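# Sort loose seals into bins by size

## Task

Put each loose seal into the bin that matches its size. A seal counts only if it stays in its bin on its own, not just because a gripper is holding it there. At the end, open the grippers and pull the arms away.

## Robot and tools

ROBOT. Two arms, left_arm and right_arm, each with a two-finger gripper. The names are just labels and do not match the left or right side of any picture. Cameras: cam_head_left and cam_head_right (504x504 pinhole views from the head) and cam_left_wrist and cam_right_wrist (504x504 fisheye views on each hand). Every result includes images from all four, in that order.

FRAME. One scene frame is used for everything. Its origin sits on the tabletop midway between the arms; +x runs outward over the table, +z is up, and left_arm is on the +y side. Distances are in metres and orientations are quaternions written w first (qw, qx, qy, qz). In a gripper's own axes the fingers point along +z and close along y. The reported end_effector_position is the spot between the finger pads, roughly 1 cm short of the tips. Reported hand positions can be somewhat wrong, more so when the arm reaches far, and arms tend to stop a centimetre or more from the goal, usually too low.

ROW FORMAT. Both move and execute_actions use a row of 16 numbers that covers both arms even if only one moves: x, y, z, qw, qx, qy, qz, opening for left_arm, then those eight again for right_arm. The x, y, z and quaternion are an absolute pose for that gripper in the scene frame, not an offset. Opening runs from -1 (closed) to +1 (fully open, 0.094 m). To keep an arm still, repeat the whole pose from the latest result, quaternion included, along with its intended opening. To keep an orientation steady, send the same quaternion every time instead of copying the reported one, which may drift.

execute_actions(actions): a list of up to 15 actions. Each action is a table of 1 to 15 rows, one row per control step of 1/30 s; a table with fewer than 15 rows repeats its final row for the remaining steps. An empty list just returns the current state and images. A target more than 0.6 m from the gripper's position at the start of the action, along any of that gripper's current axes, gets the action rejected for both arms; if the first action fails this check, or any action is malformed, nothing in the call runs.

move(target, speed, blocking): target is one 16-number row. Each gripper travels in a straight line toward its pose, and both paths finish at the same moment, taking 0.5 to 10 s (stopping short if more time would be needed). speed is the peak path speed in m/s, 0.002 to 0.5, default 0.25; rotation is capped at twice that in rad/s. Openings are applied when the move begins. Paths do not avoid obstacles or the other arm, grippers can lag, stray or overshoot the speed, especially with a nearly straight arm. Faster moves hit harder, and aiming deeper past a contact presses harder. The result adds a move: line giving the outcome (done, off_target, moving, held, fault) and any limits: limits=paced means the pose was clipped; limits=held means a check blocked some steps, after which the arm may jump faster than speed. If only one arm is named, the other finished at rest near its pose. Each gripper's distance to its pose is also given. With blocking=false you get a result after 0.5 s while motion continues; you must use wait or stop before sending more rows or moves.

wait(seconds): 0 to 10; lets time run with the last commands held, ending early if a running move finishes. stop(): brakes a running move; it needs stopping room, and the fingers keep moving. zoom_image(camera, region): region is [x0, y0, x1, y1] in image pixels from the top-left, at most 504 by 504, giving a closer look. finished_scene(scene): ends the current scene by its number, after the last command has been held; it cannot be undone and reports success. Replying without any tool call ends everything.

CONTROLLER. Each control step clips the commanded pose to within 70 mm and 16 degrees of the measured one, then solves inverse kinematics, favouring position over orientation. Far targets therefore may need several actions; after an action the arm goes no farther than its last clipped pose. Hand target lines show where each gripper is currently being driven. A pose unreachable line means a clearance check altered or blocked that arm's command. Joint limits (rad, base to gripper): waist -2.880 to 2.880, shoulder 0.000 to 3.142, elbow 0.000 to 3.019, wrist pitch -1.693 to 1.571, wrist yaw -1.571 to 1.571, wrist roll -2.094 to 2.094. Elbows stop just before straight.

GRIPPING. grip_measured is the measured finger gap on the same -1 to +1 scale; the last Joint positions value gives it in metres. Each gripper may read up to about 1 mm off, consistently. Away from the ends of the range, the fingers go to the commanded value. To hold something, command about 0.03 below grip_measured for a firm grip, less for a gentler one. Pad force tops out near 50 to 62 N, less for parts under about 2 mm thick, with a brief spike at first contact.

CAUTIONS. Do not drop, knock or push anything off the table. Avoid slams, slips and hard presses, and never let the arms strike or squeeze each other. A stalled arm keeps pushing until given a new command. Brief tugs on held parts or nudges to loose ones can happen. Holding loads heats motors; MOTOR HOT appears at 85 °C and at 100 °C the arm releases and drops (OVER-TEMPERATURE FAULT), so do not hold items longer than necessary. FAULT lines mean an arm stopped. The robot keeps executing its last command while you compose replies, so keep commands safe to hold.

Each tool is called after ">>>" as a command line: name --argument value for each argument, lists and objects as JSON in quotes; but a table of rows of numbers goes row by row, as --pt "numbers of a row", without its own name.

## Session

>>> execute_actions --actions '[]'

Scene clock: 0.00 s.
left_arm: end_effector_position=(+0.1412, +0.0524, +0.2758) grip_measured=+1.000 end_effector_quat_wxyz=(+0.152, +0.962, +0.023, +0.227) | right_arm: end_effector_position=(+0.6285, -0.5281, +0.1449) grip_measured=+1.000 end_effector_quat_wxyz=(+0.239, +0.320, +0.705, +0.585)
Joint positions: left_arm=[-1.294  0.905  0.952 -1.154 -0.314  1.977  0.094] | right_arm=[-0.555  1.937  1.264  0.066 -1.212  1.033  0.094]
Joint velocities: left_arm=[-0.005  0.005 -0.002 -0.007 -0.037 -0.022  0.   ] | right_arm=[-0.024 -0.005 -0.002 -0.012  0.037 -0.022  0.   ]
Motor temperatures (°C, as the motors report them): left_arm=[26 27 27 24 23 23] | right_arm=[24 24 24 27 26 24]
Hand target (left_arm): +0.144, +0.046, +0.293; +0.169, +0.957, +0.026, +0.234
Hand target (right_arm): +0.635, -0.532, +0.155; +0.249, +0.312, +0.706, +0.584

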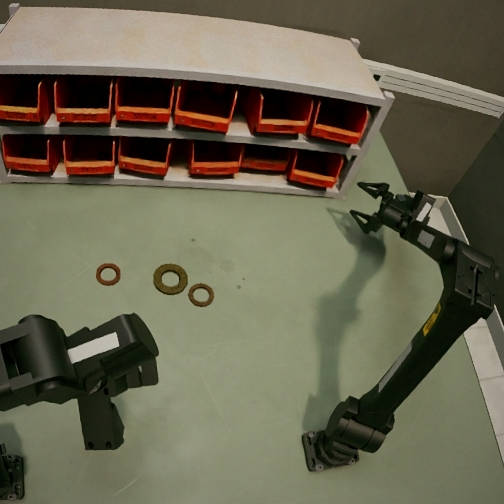

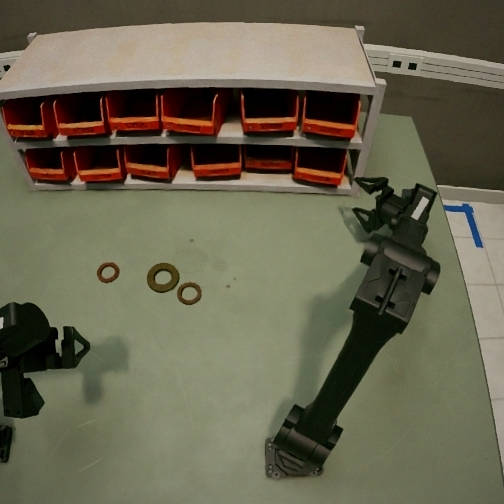

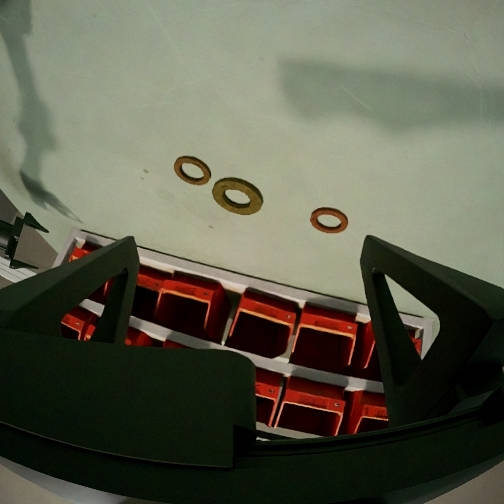

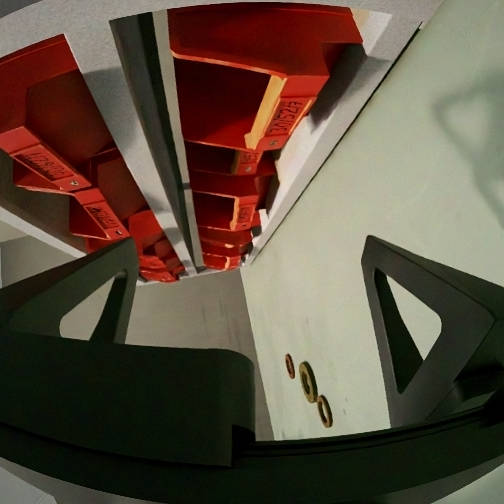

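>>> move --target '[0.25,0.15,0.25,0.2,0.6,0.77,0,1, 0.5,-0.4,0.22,0.6,0.1,0.75,0.2,1]' --speed 0.4

>>> move --target '[0.46,0.16,0.25,0.707,0,0.707,0,1, 0.46,-0.26,0.25,0.707,0,0.707,0,1]' --speed 0.4

>>> zoom_image --camera "cam_left_wrist" --region '[0, 0, 252, 252]'

>>> zoom_image --camera "cam_left_wrist" --region '[252, 0, 504, 252]'

>>> zoom_image --camera "cam_right_wrist" --region '[0, 0, 252, 252]'

>>> zoom_image --camera "cam_right_wrist" --region '[180, 0, 504, 252]'

>>> zoom_image --camera "cam_head_left" --region '[90, 240, 230, 320]'

Scene clock: 5.90 s.
left_arm: end_effector_position=(+0.2499, +0.1509, +0.2493) grip_measured=+1.000 end_effector_quat_wxyz=(+0.203, +0.612, +0.765, +0.011) | right_arm: end_effector_position=(+0.5034, -0.3976, +0.2161) grip_measured=+1.000 end_effector_quat_wxyz=(+0.598, +0.109, +0.766, +0.208)
Joint positions: left_arm=[-0.685  0.951  0.942 -1.154  0.014  0.763  0.094] | right_arm=[-0.251  1.286  0.584  0.486 -0.395  0.393  0.094]
Joint velocities: left_arm=[ 0.005  0.005 -0.007 -0.002  0.037  0.051  0.   ] | right_arm=[-0.015 -0.005  0.007 -0.002  0.037 -0.007  0.   ]
Motor temperatures (°C, as the motors report them): left_arm=[26 27 28 24 23 23] | right_arm=[24 25 24 27 26 24]
Hand target (left_arm): +0.254, +0.150, +0.249; +0.200, +0.604, +0.771, +0.009
Hand target (right_arm): +0.503, -0.396, +0.224; +0.609, +0.101, +0.759, +0.205
Off the commanded pose (left_arm): 0.001 m, 2 deg.
Off the commanded pose (right_arm): 0.006 m, 2 deg.
move: done

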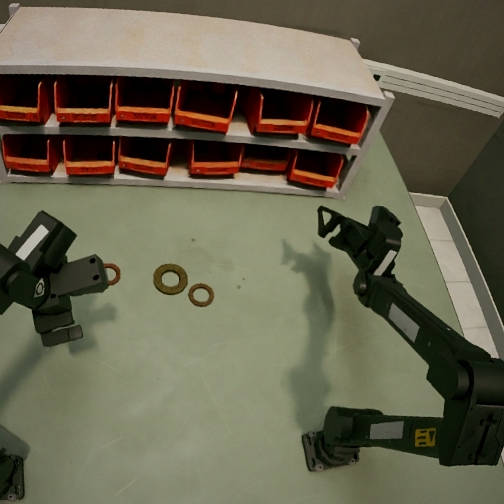

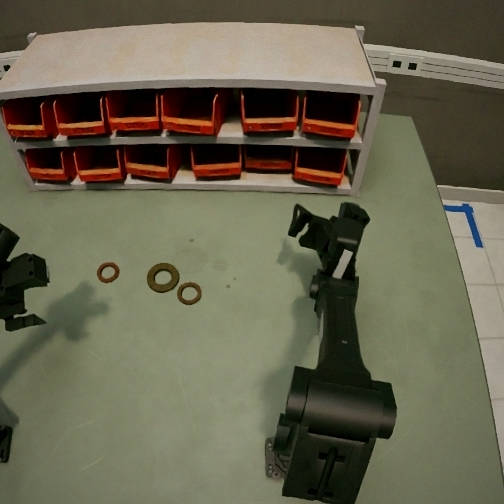

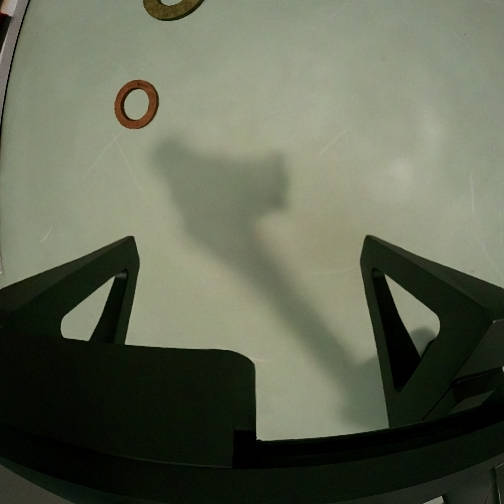

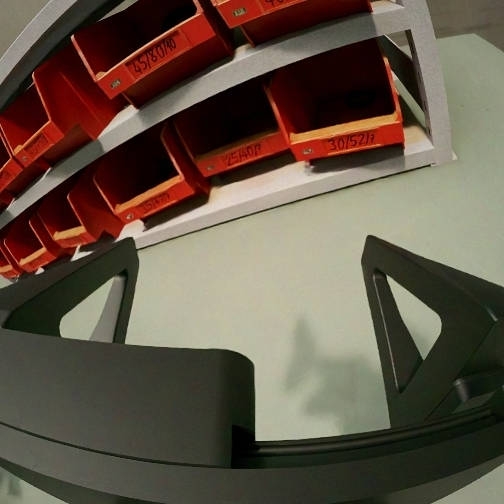

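Scene clock: 8.53 s.
left_arm: end_effector_position=(+0.4527, +0.1663, +0.2350) grip_measured=+1.000 end_effector_quat_wxyz=(+0.690, +0.007, +0.724, +0.018) | right_arm: end_effector_position=(+0.4619, -0.2573, +0.2497) grip_measured=+1.000 end_effector_quat_wxyz=(+0.704, +0.003, +0.711, +0.004)
Joint positions: left_arm=[-0.615  1.362  0.587  0.72  -0.53   0.008  0.094] | right_arm=[0.294 1.2   0.466 0.724 0.333 0.013 0.094]
Joint velocities: left_arm=[-0.015 -0.005  0.007 -0.017  0.037  0.007  0.   ] | right_arm=[ 0.005 -0.015 -0.007 -0.007  0.066 -0.007  0.   ]
Motor temperatures (°C, as the motors report them): left_arm=[26 27 28 24 23 23] | right_arm=[24 25 25 27 26 24]
Hand target (left_arm): +0.458, +0.158, +0.252; +0.705, -0.005, +0.709, +0.002
Hand target (right_arm): +0.461, -0.256, +0.250; +0.707, +0.001, +0.707, +0.002
Off the commanded pose (left_arm): 0.018 m, 4 deg.
Off the commanded pose (right_arm): 0.003 m, 1 deg.
move: off_target (left_arm)

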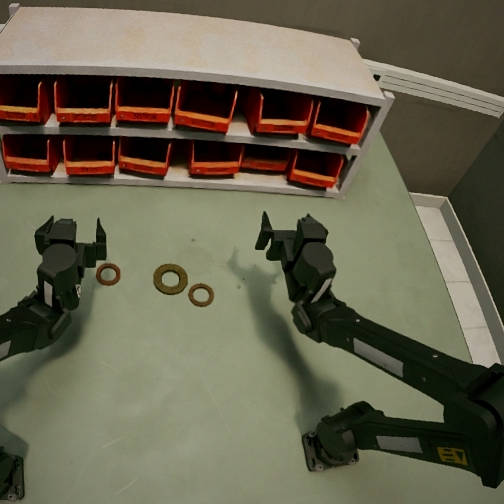

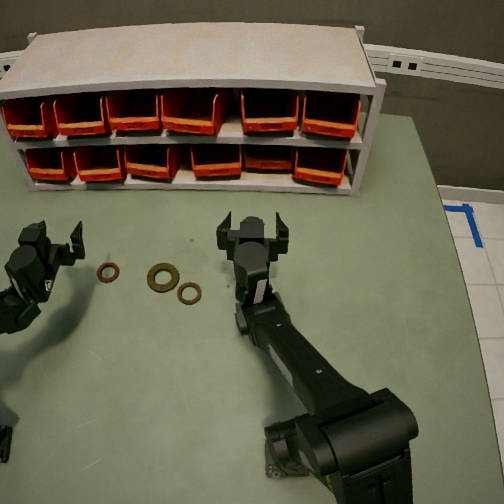

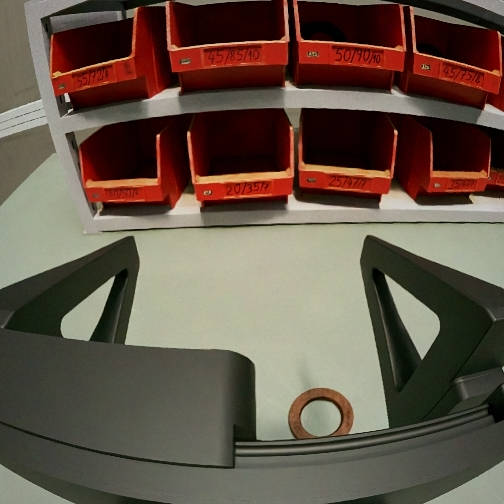

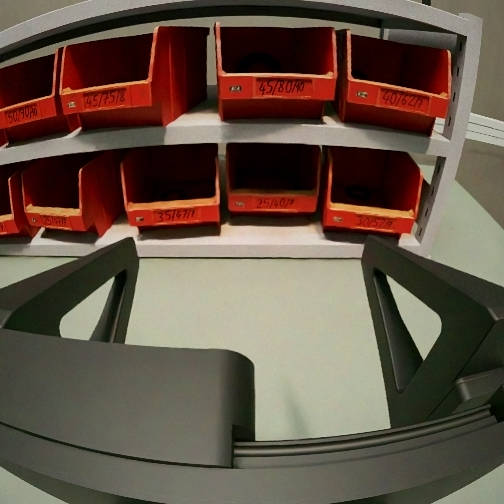

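Region (0, 0, 252, 252) of cam_left_wrist's 504x504 image, scaled by 2.000, with more detail than that image has.

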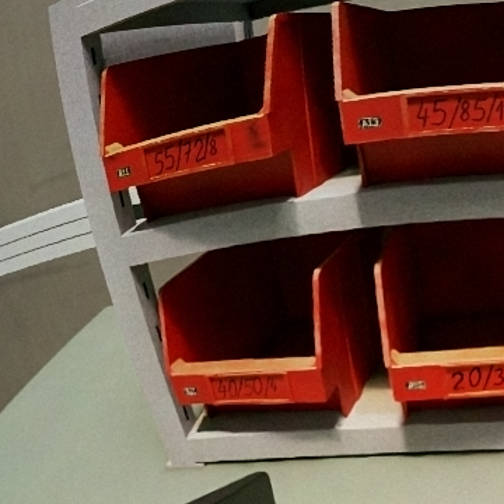

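Region (252, 0, 504, 252) of cam_left_wrist's 504x504 image, scaled by 2.000, with more detail than that image has.

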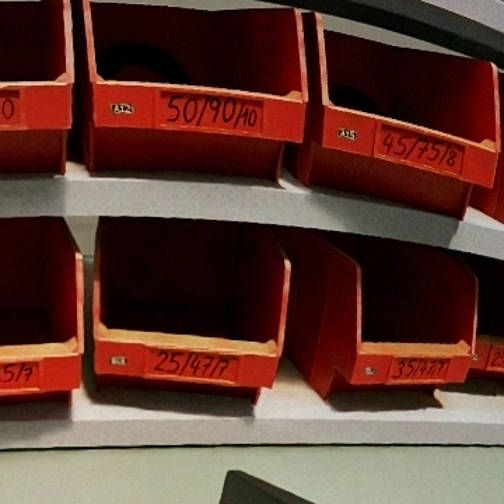

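Region (0, 0, 252, 252) of cam_right_wrist's 504x504 image, scaled by 2.000, with more detail than that image has.

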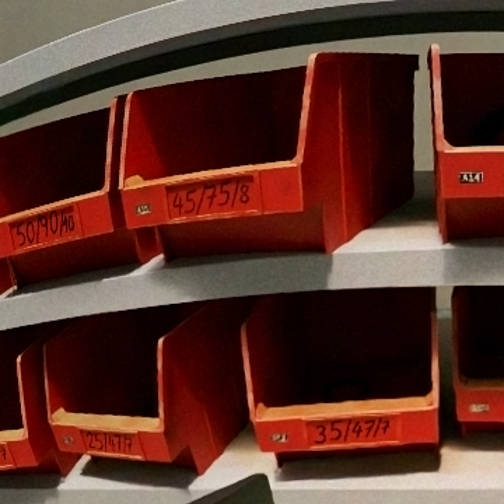

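Region (180, 0, 504, 252) of cam_right_wrist's 504x504 image, scaled by 1.556, with more detail than that image has.

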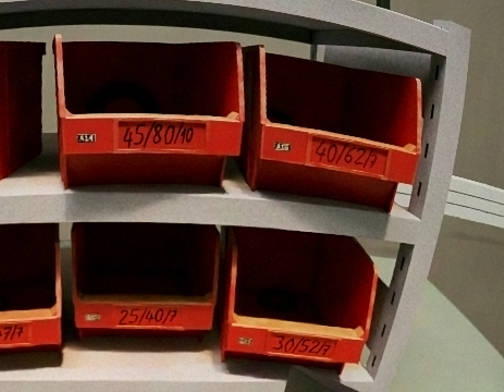

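Region (90, 240, 230, 320) of cam_head_left's 504x504 image, scaled by 3.600, with more detail than that image has; it fills the top 288 rows of this view, and the rest is white.

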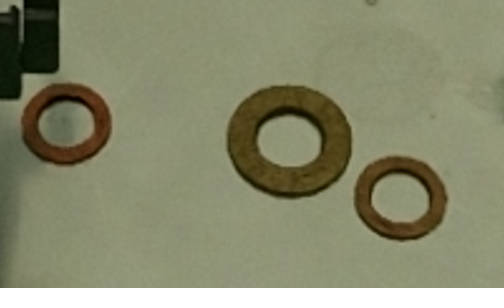

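>>> move --target '[0.45,0.12,0.1,0.383,0,0.924,0,-0.15, 0.415,-0.112,0.045,0.383,0,0.924,0,-0.35]' --speed 0.3

Scene clock: 11.53 s.
left_arm: end_effector_position=(+0.4347, +0.1326, +0.0816) grip_measured=-0.148 end_effector_quat_wxyz=(+0.371, +0.011, +0.928, +0.013) | right_arm: end_effector_position=(+0.4030, -0.1225, +0.0288) grip_measured=-0.349 end_effector_quat_wxyz=(+0.370, +0.001, +0.929, -0.010)
Joint positions: left_arm=[-0.645  1.513  0.804 -0.185 -0.379 -0.383  0.04 ] | right_arm=[ 0.66   1.561  0.676 -0.07   0.476  0.548  0.031]
Joint velocities: left_arm=[-0.024 -0.015  0.007  0.007 -0.007 -0.066 -0.   ] | right_arm=[-0.005 -0.024 -0.007 -0.007 -0.081  0.007  0.001]
Motor temperatures (°C, as the motors report them): left_arm=[26 27 29 24 23 23] | right_arm=[24 25 25 27 26 24]
Hand target (left_arm): +0.452, +0.118, +0.100; +0.385, +0.004, +0.923, +0.000
Hand target (right_arm): +0.416, -0.109, +0.041; +0.379, +0.007, +0.925, +0.001
Off the commanded pose (left_arm): 0.027 m, 2 deg.
Off the commanded pose (right_arm): 0.023 m, 2 deg.
move: off_target (left_arm, right_arm)

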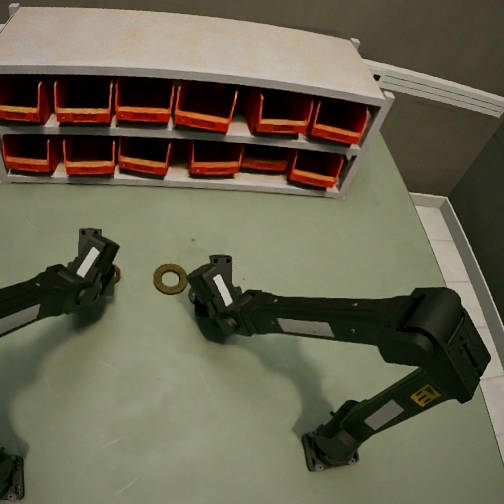

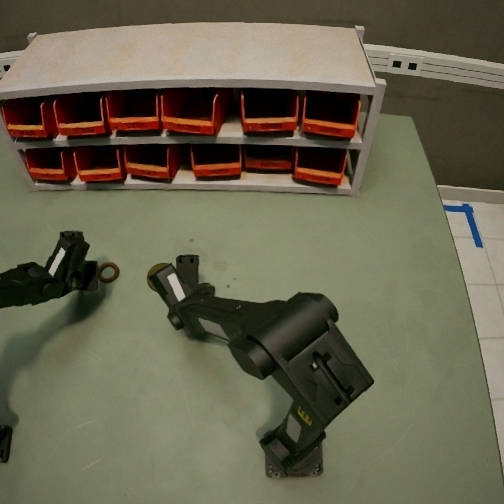

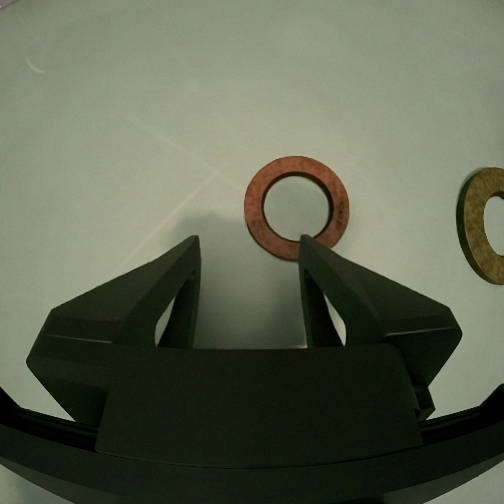

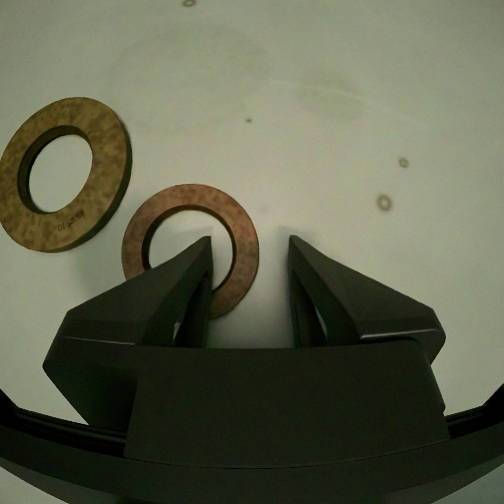

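Want actual x≈.413.

>>> execute_actions --actions '[[[0.4347,0.1326,0.0816,0.371,0.011,0.928,0.013,-0.15,0.42,-0.11,0.036,0.38,0,0.925,0,-0.35],[0.4347,0.1326,0.0816,0.371,0.011,0.928,0.013,-0.15,0.424,-0.11,0.032,0.38,0,0.925,0,-0.35]],[[0.4347,0.1326,0.0816,0.371,0.011,0.928,0.013,-0.15,0.424,-0.112,0.026,0.38,0,0.925,0,-0.35],[0.4347,0.1326,0.0816,0.371,0.011,0.928,0.013,-0.15,0.424,-0.112,0.021,0.38,0,0.925,0,-0.35],[0.4347,0.1326,0.0816,0.371,0.011,0.928,0.013,-0.15,0.424,-0.112,0.016,0.38,0,0.925,0,-0.35]]]'

>>> zoom_image --camera "cam_right_wrist" --region '[0, 100, 300, 350]'

Scene clock: 14.40 s.
left_arm: end_effector_position=(+0.4347, +0.1326, +0.0816) grip_measured=-0.148 end_effector_quat_wxyz=(+0.371, +0.011, +0.928, +0.013) | right_arm: end_effector_position=(+0.4118, -0.1182, +0.0149) grip_measured=-0.349 end_effector_quat_wxyz=(+0.375, -0.001, +0.927, -0.003)
Joint positions: left_arm=[-0.645  1.513  0.804 -0.185 -0.379 -0.385  0.04 ] | right_arm=[0.65  1.617 0.681 0.003 0.464 0.533 0.031]
Joint velocities: left_arm=[-0.005 -0.015  0.007  0.002 -0.022 -0.051 -0.001] | right_arm=[-0.015  0.005 -0.007 -0.007 -0.037 -0.022  0.001]
Motor temperatures (°C, as the motors report them): left_arm=[26 27 29 24 23 23] | right_arm=[24 25 25 27 26 24]
Hand target (left_arm): +0.435, +0.133, +0.082; +0.371, +0.011, +0.928, +0.013
Hand target (right_arm): +0.424, -0.113, +0.016; +0.380, -0.000, +0.925, +0.000
Off the commanded pose (left_arm): 0.000 m, 0 deg.
Off the commanded pose (right_arm): 0.014 m, 1 deg.

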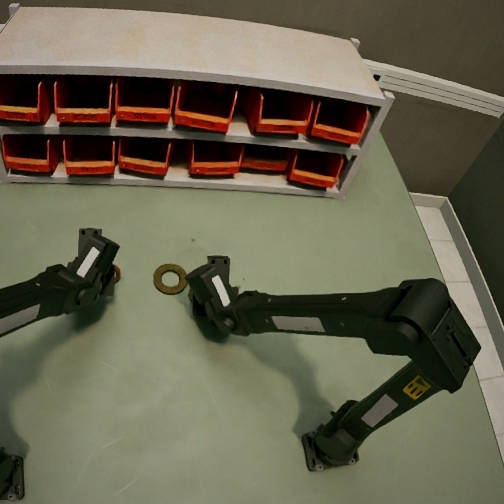

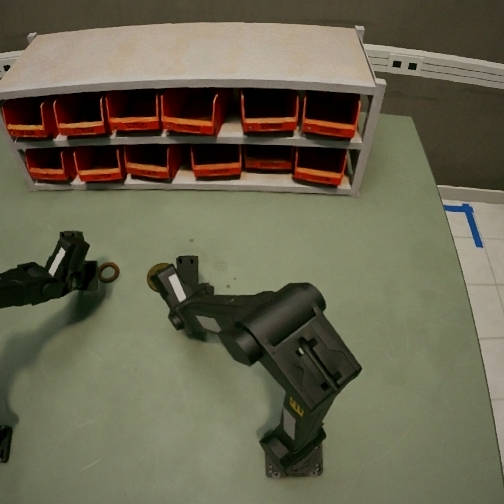

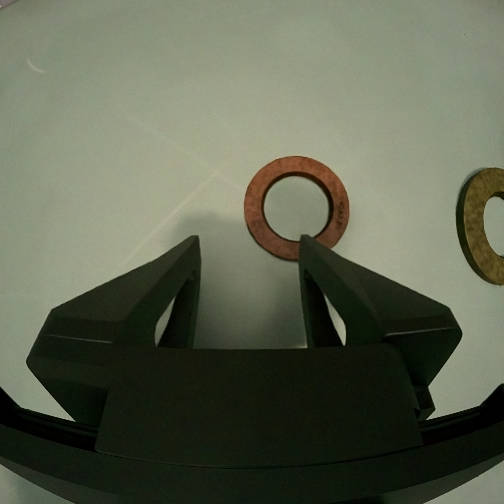

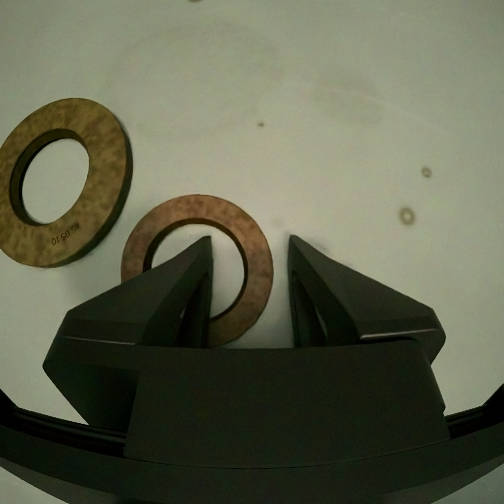

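Region (0, 100, 300, 350) of cam_right_wrist's 504x504 image, scaled by 1.680, with more detail than that image has.

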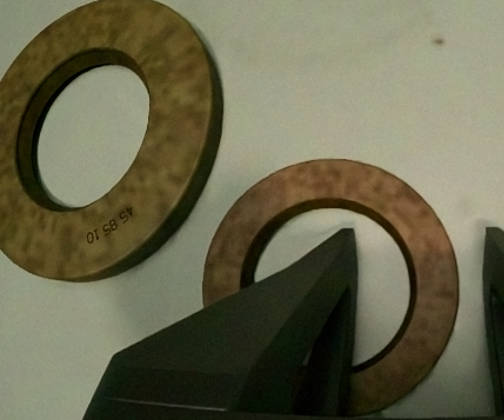

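>>> execute_actions --actions '[[[0.4347,0.1326,0.0816,0.371,0.011,0.928,0.013,-0.15,0.42,-0.117,0.011,0.38,0,0.925,0,-0.5],[0.4347,0.1326,0.0816,0.371,0.011,0.928,0.013,-0.15,0.42,-0.117,0.011,0.38,0,0.925,0,-0.5],[0.4347,0.1326,0.0816,0.371,0.011,0.928,0.013,-0.15,0.42,-0.117,0.011,0.38,0,0.925,0,-0.6],[0.4347,0.1326,0.0816,0.371,0.011,0.928,0.013,-0.15,0.42,-0.117,0.011,0.38,0,0.925,0,-0.805]]]'

>>> move --target '[0.4347,0.1326,0.0816,0.371,0.011,0.928,0.013,-0.15, 0.42,-0.16,0.09,0.42,0,0.907,0,-0.805]' --speed 0.15

Scene clock: 16.57 s.
left_arm: end_effector_position=(+0.4347, +0.1326, +0.0816) grip_measured=-0.148 end_effector_quat_wxyz=(+0.371, +0.011, +0.928, +0.013) | right_arm: end_effector_position=(+0.4147, -0.1172, +0.0151) grip_measured=-0.789 end_effector_quat_wxyz=(+0.379, +0.000, +0.925, +0.001)
Joint positions: left_arm=[-0.645  1.513  0.804 -0.185 -0.379 -0.385  0.04 ] | right_arm=[0.647 1.622 0.681 0.022 0.461 0.53  0.01 ]
Joint velocities: left_arm=[-0.005  0.005 -0.002 -0.032  0.007 -0.066 -0.001] | right_arm=[ 0.005  0.005 -0.027 -0.007  0.066  0.007  0.001]
Motor temperatures (°C, as the motors report them): left_arm=[26 27 29 24 23 23] | right_arm=[24 25 25 27 26 24]
Hand target (left_arm): +0.435, +0.133, +0.082; +0.371, +0.011, +0.928, +0.013
Hand target (right_arm): +0.420, -0.117, +0.011; +0.380, -0.000, +0.925, -0.000
Off the commanded pose (left_arm): 0.000 m, 0 deg.
Off the commanded pose (right_arm): 0.007 m, 0 deg.

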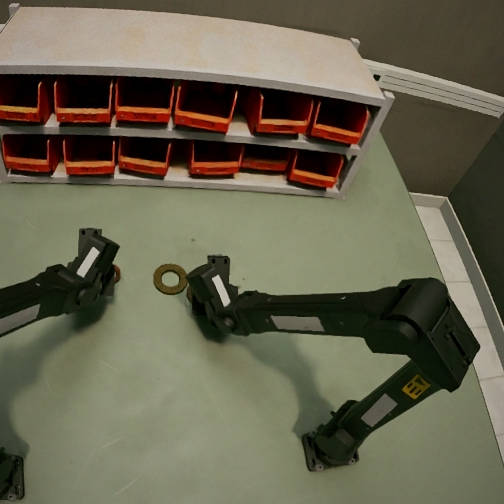

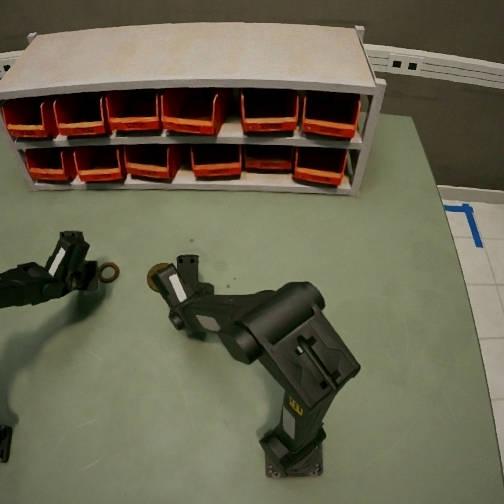

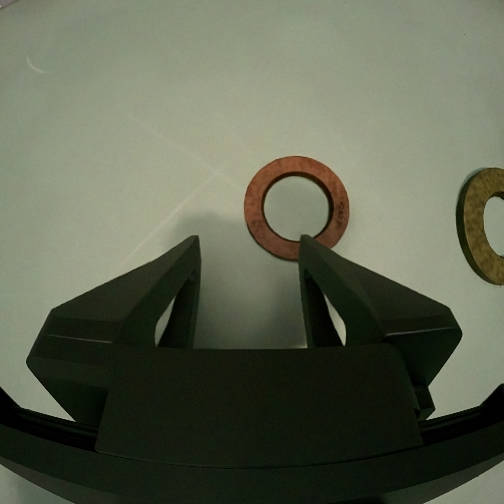

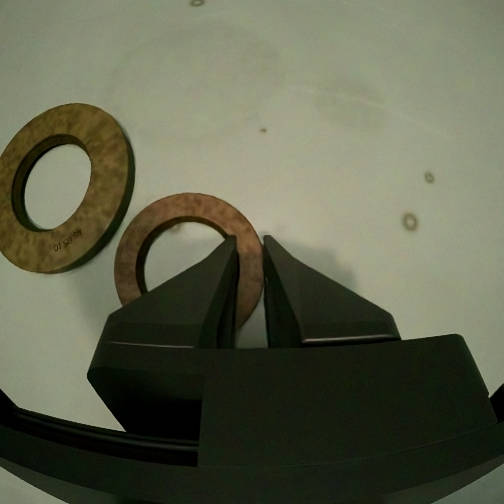

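Scene clock: 17.67 s.
left_arm: end_effector_position=(+0.4347, +0.1326, +0.0816) grip_measured=-0.148 end_effector_quat_wxyz=(+0.371, +0.011, +0.928, +0.013) | right_arm: end_effector_position=(+0.4208, -0.1579, +0.0925) grip_measured=-0.790 end_effector_quat_wxyz=(+0.424, +0.002, +0.906, +0.003)
Joint positions: left_arm=[-0.645  1.513  0.804 -0.185 -0.379 -0.385  0.04 ] | right_arm=[ 0.566  1.383  0.634 -0.041  0.45   0.424  0.01 ]
Joint velocities: left_arm=[-0.015  0.015  0.002 -0.017 -0.007  0.022 -0.001] | right_arm=[ 0.005 -0.015 -0.007 -0.002 -0.022 -0.051  0.   ]
Motor temperatures (°C, as the motors report them): left_arm=[26 27 29 24 23 23] | right_arm=[24 25 25 27 26 24]
Hand target (left_arm): +0.435, +0.133, +0.082; +0.371, +0.011, +0.928, +0.013
Hand target (right_arm): +0.420, -0.161, +0.092; +0.421, -0.001, +0.907, +0.000
Off the commanded pose (left_arm): 0.000 m, 0 deg.
Off the commanded pose (right_arm): 0.003 m, 1 deg.
move: done

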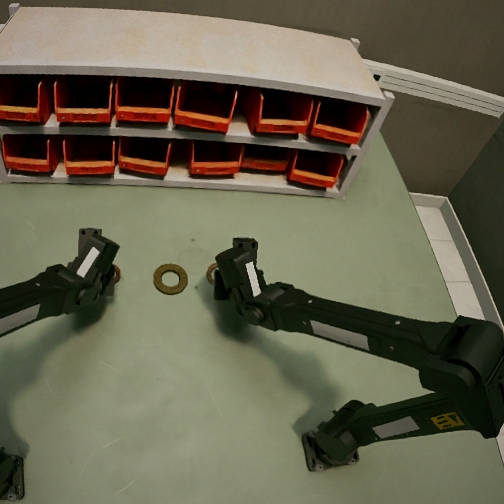

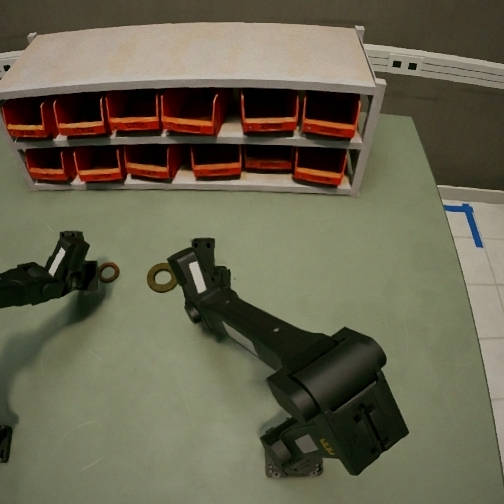

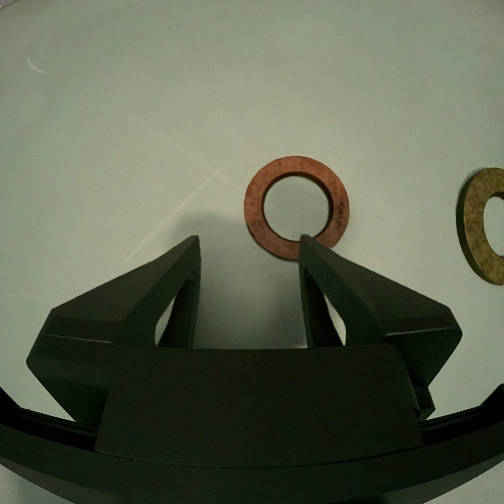

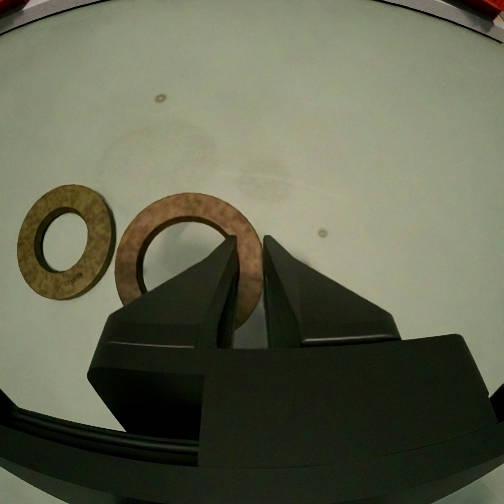

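>>> move --target '[0.466,-0.032,0.068,0.383,0,0.924,0,-0.15, 0.69,-0.45,0.355,0.645,0,0.764,0,-0.825]' --speed 0.3

Scene clock: 20.33 s.
left_arm: end_effector_position=(+0.4487, -0.0177, +0.0564) grip_measured=-0.148 end_effector_quat_wxyz=(+0.372, +0.008, +0.928, +0.008) | right_arm: end_effector_position=(+0.6707, -0.4595, +0.3312) grip_measured=-0.799 end_effector_quat_wxyz=(+0.628, +0.002, +0.778, +0.002)
Joint positions: left_arm=[-0.884  1.792  1.102 -0.291 -0.516 -0.605  0.04 ] | right_arm=[-0.24   1.543  1.203  0.124 -0.195 -0.036  0.009]
Joint velocities: left_arm=[-0.005 -0.005 -0.012 -0.012  0.007 -0.037 -0.   ] | right_arm=[ 0.005 -0.005  0.012 -0.002  0.007 -0.051 -0.   ]
Motor temperatures (°C, as the motors report them): left_arm=[26 27 29 24 23 23] | right_arm=[24 25 26 27 26 24]
Hand target (left_arm): +0.461, -0.033, +0.069; +0.382, -0.001, +0.924, -0.003
Hand target (right_arm): +0.684, -0.459, +0.356; +0.648, -0.006, +0.762, -0.002
Off the commanded pose (left_arm): 0.025 m, 2 deg.
Off the commanded pose (right_arm): 0.032 m, 3 deg.
move: off_target (left_arm, right_arm)

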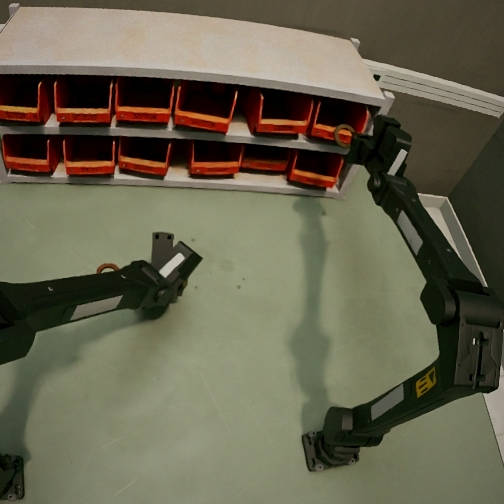

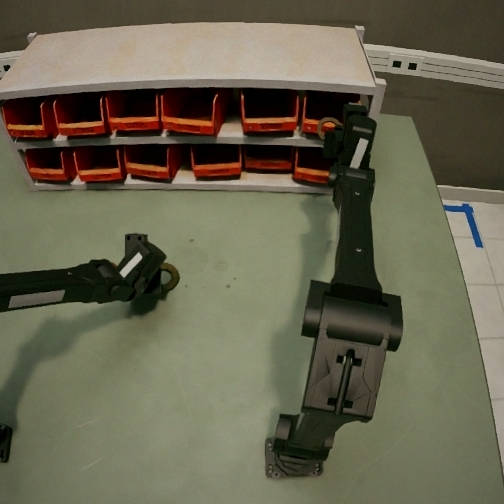

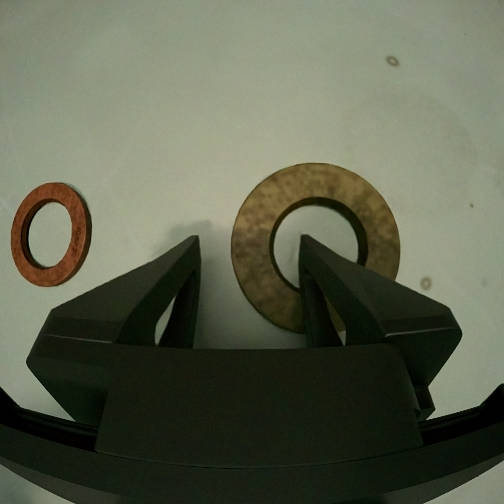

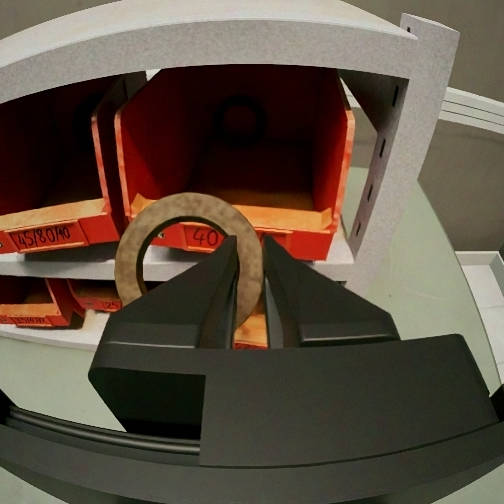

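>>> execute_actions --actions '[[[0.465,-0.033,0.068,0.383,0,0.924,0,-0.15,0.693,-0.461,0.356,0.648,0,0.762,0,-0.83],[0.468,-0.033,0.067,0.383,0,0.924,0,-0.15,0.701,-0.461,0.356,0.648,0,0.762,0,-0.83],[0.471,-0.033,0.066,0.383,0,0.924,0,-0.15,0.709,-0.461,0.356,0.648,0,0.762,0,-0.83],[0.474,-0.033,0.064,0.383,0,0.924,0,-0.15,0.717,-0.461,0.356,0.648,0,0.762,0,-0.83],[0.477,-0.033,0.062,0.383,0,0.924,0,-0.15,0.725,-0.461,0.356,0.648,0,0.762,0,-0.83],[0.479,-0.033,0.06,0.383,0,0.924,0,-0.15,0.733,-0.461,0.356,0.648,0,0.762,0,-0.83]],[[0.479,-0.032,0.056,0.383,0,0.924,0,-0.15,0.741,-0.462,0.355,0.65,0,0.76,0,-0.83],[0.479,-0.032,0.053,0.383,0,0.924,0,-0.15,0.749,-0.462,0.354,0.65,0,0.76,0,-0.83],[0.479,-0.032,0.05,0.383,0,0.924,0,-0.15,0.757,-0.462,0.353,0.65,0,0.76,0,-0.83],[0.479,-0.032,0.047,0.383,0,0.924,0,-0.15,0.765,-0.462,0.352,0.65,0,0.76,0,-0.83],[0.479,-0.032,0.044,0.383,0,0.924,0,-0.15,0.775,-0.462,0.351,0.65,0,0.76,0,-0.83]],[[0.479,-0.031,0.041,0.383,0,0.924,0,-0.15,0.783,-0.462,0.349,0.66,0,0.751,0,-0.83],[0.479,-0.031,0.038,0.383,0,0.924,0,-0.15,0.791,-0.462,0.347,0.66,0,0.751,0,-0.83],[0.479,-0.03,0.035,0.383,0,0.924,0,-0.15,0.799,-0.462,0.345,0.66,0,0.751,0,-0.83],[0.479,-0.03,0.032,0.383,0,0.924,0,-0.15,0.807,-0.462,0.343,0.66,0,0.751,0,-0.83],[0.479,-0.03,0.029,0.383,0,0.924,0,-0.15,0.815,-0.462,0.341,0.66,0,0.751,0,-0.83]]]'

Scene clock: 26.37 s.
left_arm: end_effector_position=(+0.4651, -0.0246, +0.0283) grip_measured=-0.148 end_effector_quat_wxyz=(+0.375, +0.001, +0.927, +0.005) | right_arm: end_effector_position=(+0.8015, -0.4646, +0.3087) grip_measured=-0.799 end_effector_quat_wxyz=(+0.638, +0.001, +0.770, +0.001)
Joint positions: left_arm=[-0.873  1.875  1.131 -0.225 -0.513 -0.606  0.04 ] | right_arm=[-0.208  1.885  1.579  0.117 -0.164 -0.029  0.009]
Joint velocities: left_arm=[ 0.005  0.015  0.007  0.007 -0.037  0.051 -0.   ] | right_arm=[-0.005  0.005 -0.007 -0.007 -0.037  0.022 -0.   ]
Motor temperatures (°C, as the motors report them): left_arm=[26 28 30 24 23 23] | right_arm=[24 25 27 27 26 24]
Hand target (left_arm): +0.478, -0.030, +0.029; +0.383, -0.000, +0.924, +0.000
Hand target (right_arm): +0.812, -0.462, +0.340; +0.660, -0.000, +0.751, +0.000
Off the commanded pose (left_arm): 0.015 m, 1 deg.
Off the commanded pose (right_arm): 0.035 m, 3 deg.

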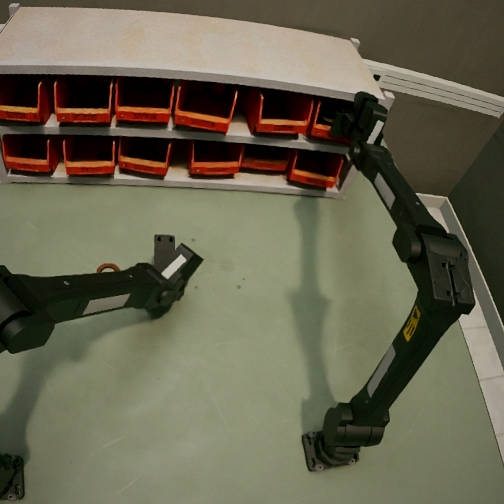

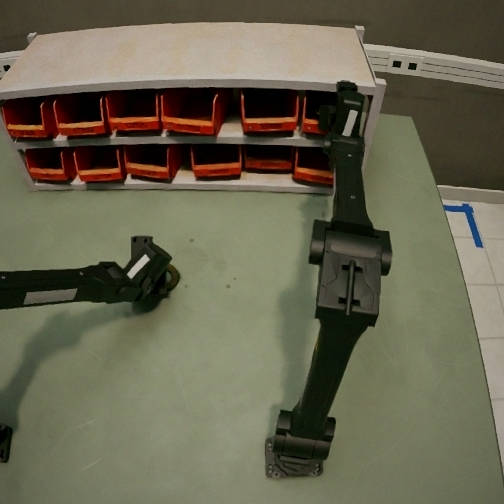

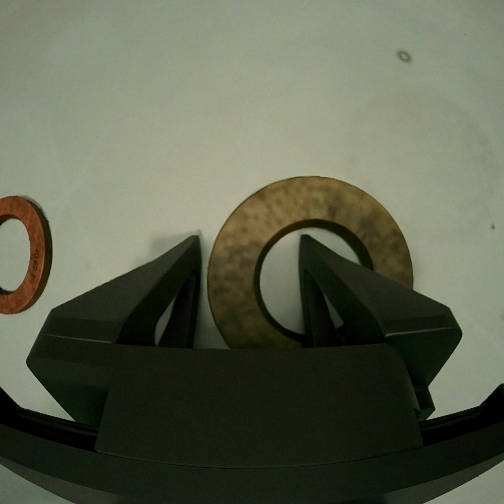

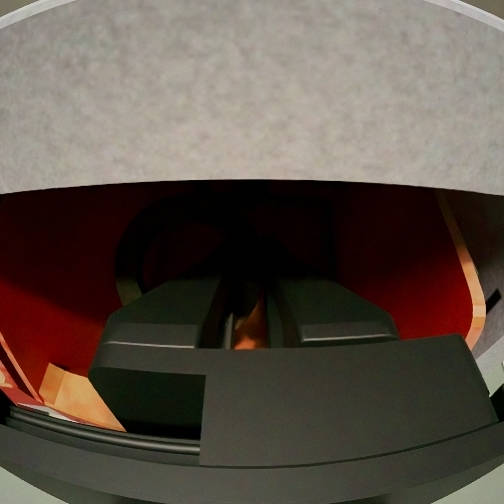

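Left back ~5 mm, then grip; right slightly in and release.

>>> execute_actions --actions '[[[0.458,-0.018,0.029,0.383,0,0.924,0,-0.15,0.823,-0.462,0.333,0.67,0,0.742,0,-0.83]],[[0.458,-0.018,0.024,0.383,0,0.924,0,-0.4,0.823,-0.462,0.333,0.67,0,0.742,0,-0.6],[0.458,-0.018,0.024,0.383,0,0.924,0,-0.4,0.823,-0.462,0.333,0.67,0,0.742,0,-0.6],[0.458,-0.018,0.024,0.383,0,0.924,0,-0.625,0.823,-0.462,0.333,0.67,0,0.742,0,-0.6]]]'

>>> move --target '[0.47,0,0.12,0.42,0,0.907,0,-0.625, 0.69,-0.455,0.335,0.65,0,0.76,0,-0.6]' --speed 0.15

Scene clock: 28.90 s.
left_arm: end_effector_position=(+0.4626, -0.0211, +0.0270) grip_measured=-0.581 end_effector_quat_wxyz=(+0.384, -0.003, +0.923, -0.000) | right_arm: end_effector_position=(+0.8055, -0.4656, +0.3101) grip_measured=-0.601 end_effector_quat_wxyz=(+0.650, +0.002, +0.760, -0.000)
Joint positions: left_arm=[-0.873  1.868  1.103 -0.182 -0.518 -0.606  0.02 ] | right_arm=[-0.208  1.897  1.581  0.157 -0.162 -0.024  0.019]
Joint velocities: left_arm=[ 0.005  0.005  0.002 -0.007  0.022 -0.022  0.   ] | right_arm=[ 0.015 -0.005  0.012 -0.002 -0.037 -0.007 -0.001]
Motor temperatures (°C, as the motors report them): left_arm=[26 28 30 24 23 23] | right_arm=[24 25 28 27 26 24]
Hand target (left_arm): +0.458, -0.018, +0.024; +0.383, -0.000, +0.924, +0.000
Hand target (right_arm): +0.820, -0.462, +0.333; +0.670, -0.000, +0.742, +0.000
Off the commanded pose (left_arm): 0.006 m, 0 deg.
Off the commanded pose (right_arm): 0.029 m, 3 deg.

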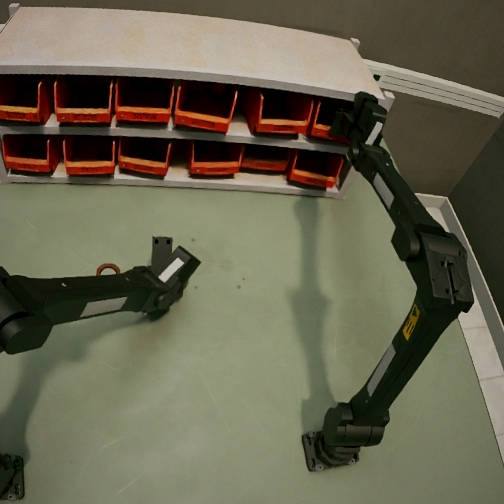

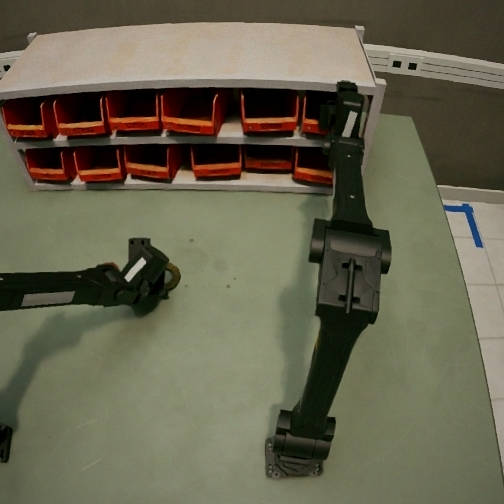

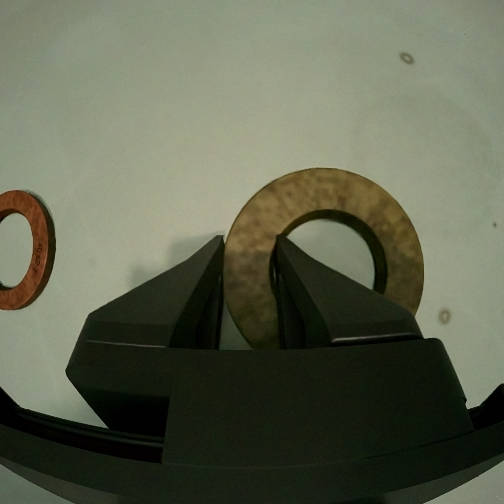

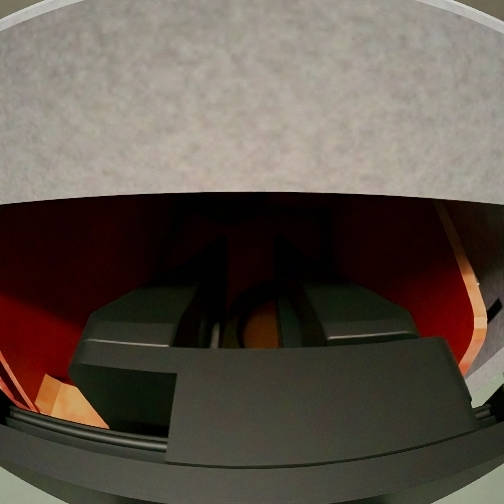

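Scene clock: 30.13 s.
left_arm: end_effector_position=(+0.4659, -0.0030, +0.1033) grip_measured=-0.593 end_effector_quat_wxyz=(+0.412, +0.001, +0.911, +0.002) | right_arm: end_effector_position=(+0.6917, -0.4492, +0.3302) grip_measured=-0.601 end_effector_quat_wxyz=(+0.642, +0.001, +0.766, +0.004)
Joint positions: left_arm=[-0.852  1.714  1.095 -0.261 -0.54  -0.55   0.019] | right_arm=[-0.215  1.595  1.236  0.18  -0.176 -0.024  0.019]
Joint velocities: left_arm=[-0.005 -0.015 -0.012  0.007 -0.051 -0.007  0.   ] | right_arm=[-0.015  0.005  0.002 -0.002 -0.007 -0.066 -0.001]
Motor temperatures (°C, as the motors report them): left_arm=[26 28 30 24 23 23] | right_arm=[24 25 28 27 26 24]
Hand target (left_arm): +0.469, +0.001, +0.120; +0.420, -0.000, +0.908, +0.001
Hand target (right_arm): +0.691, -0.454, +0.337; +0.650, +0.000, +0.760, -0.000
Off the commanded pose (left_arm): 0.017 m, 1 deg.
Off the commanded pose (right_arm): 0.008 m, 1 deg.
move: off_target (left_arm)

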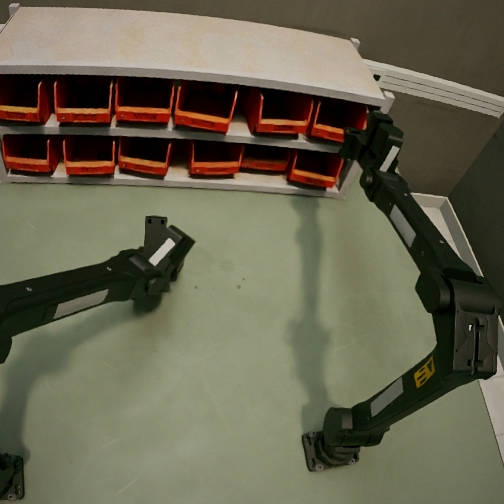

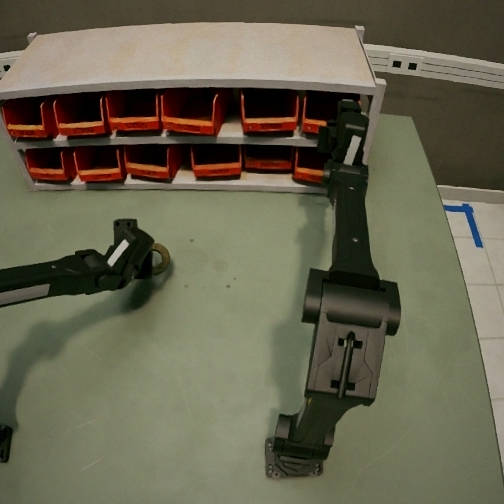

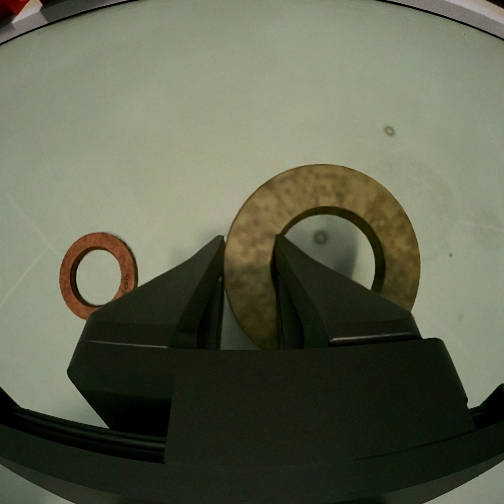

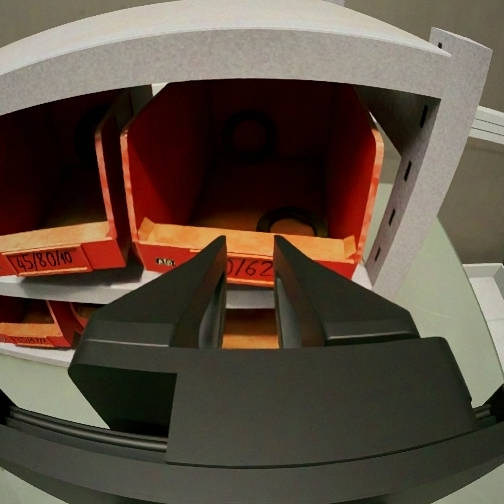

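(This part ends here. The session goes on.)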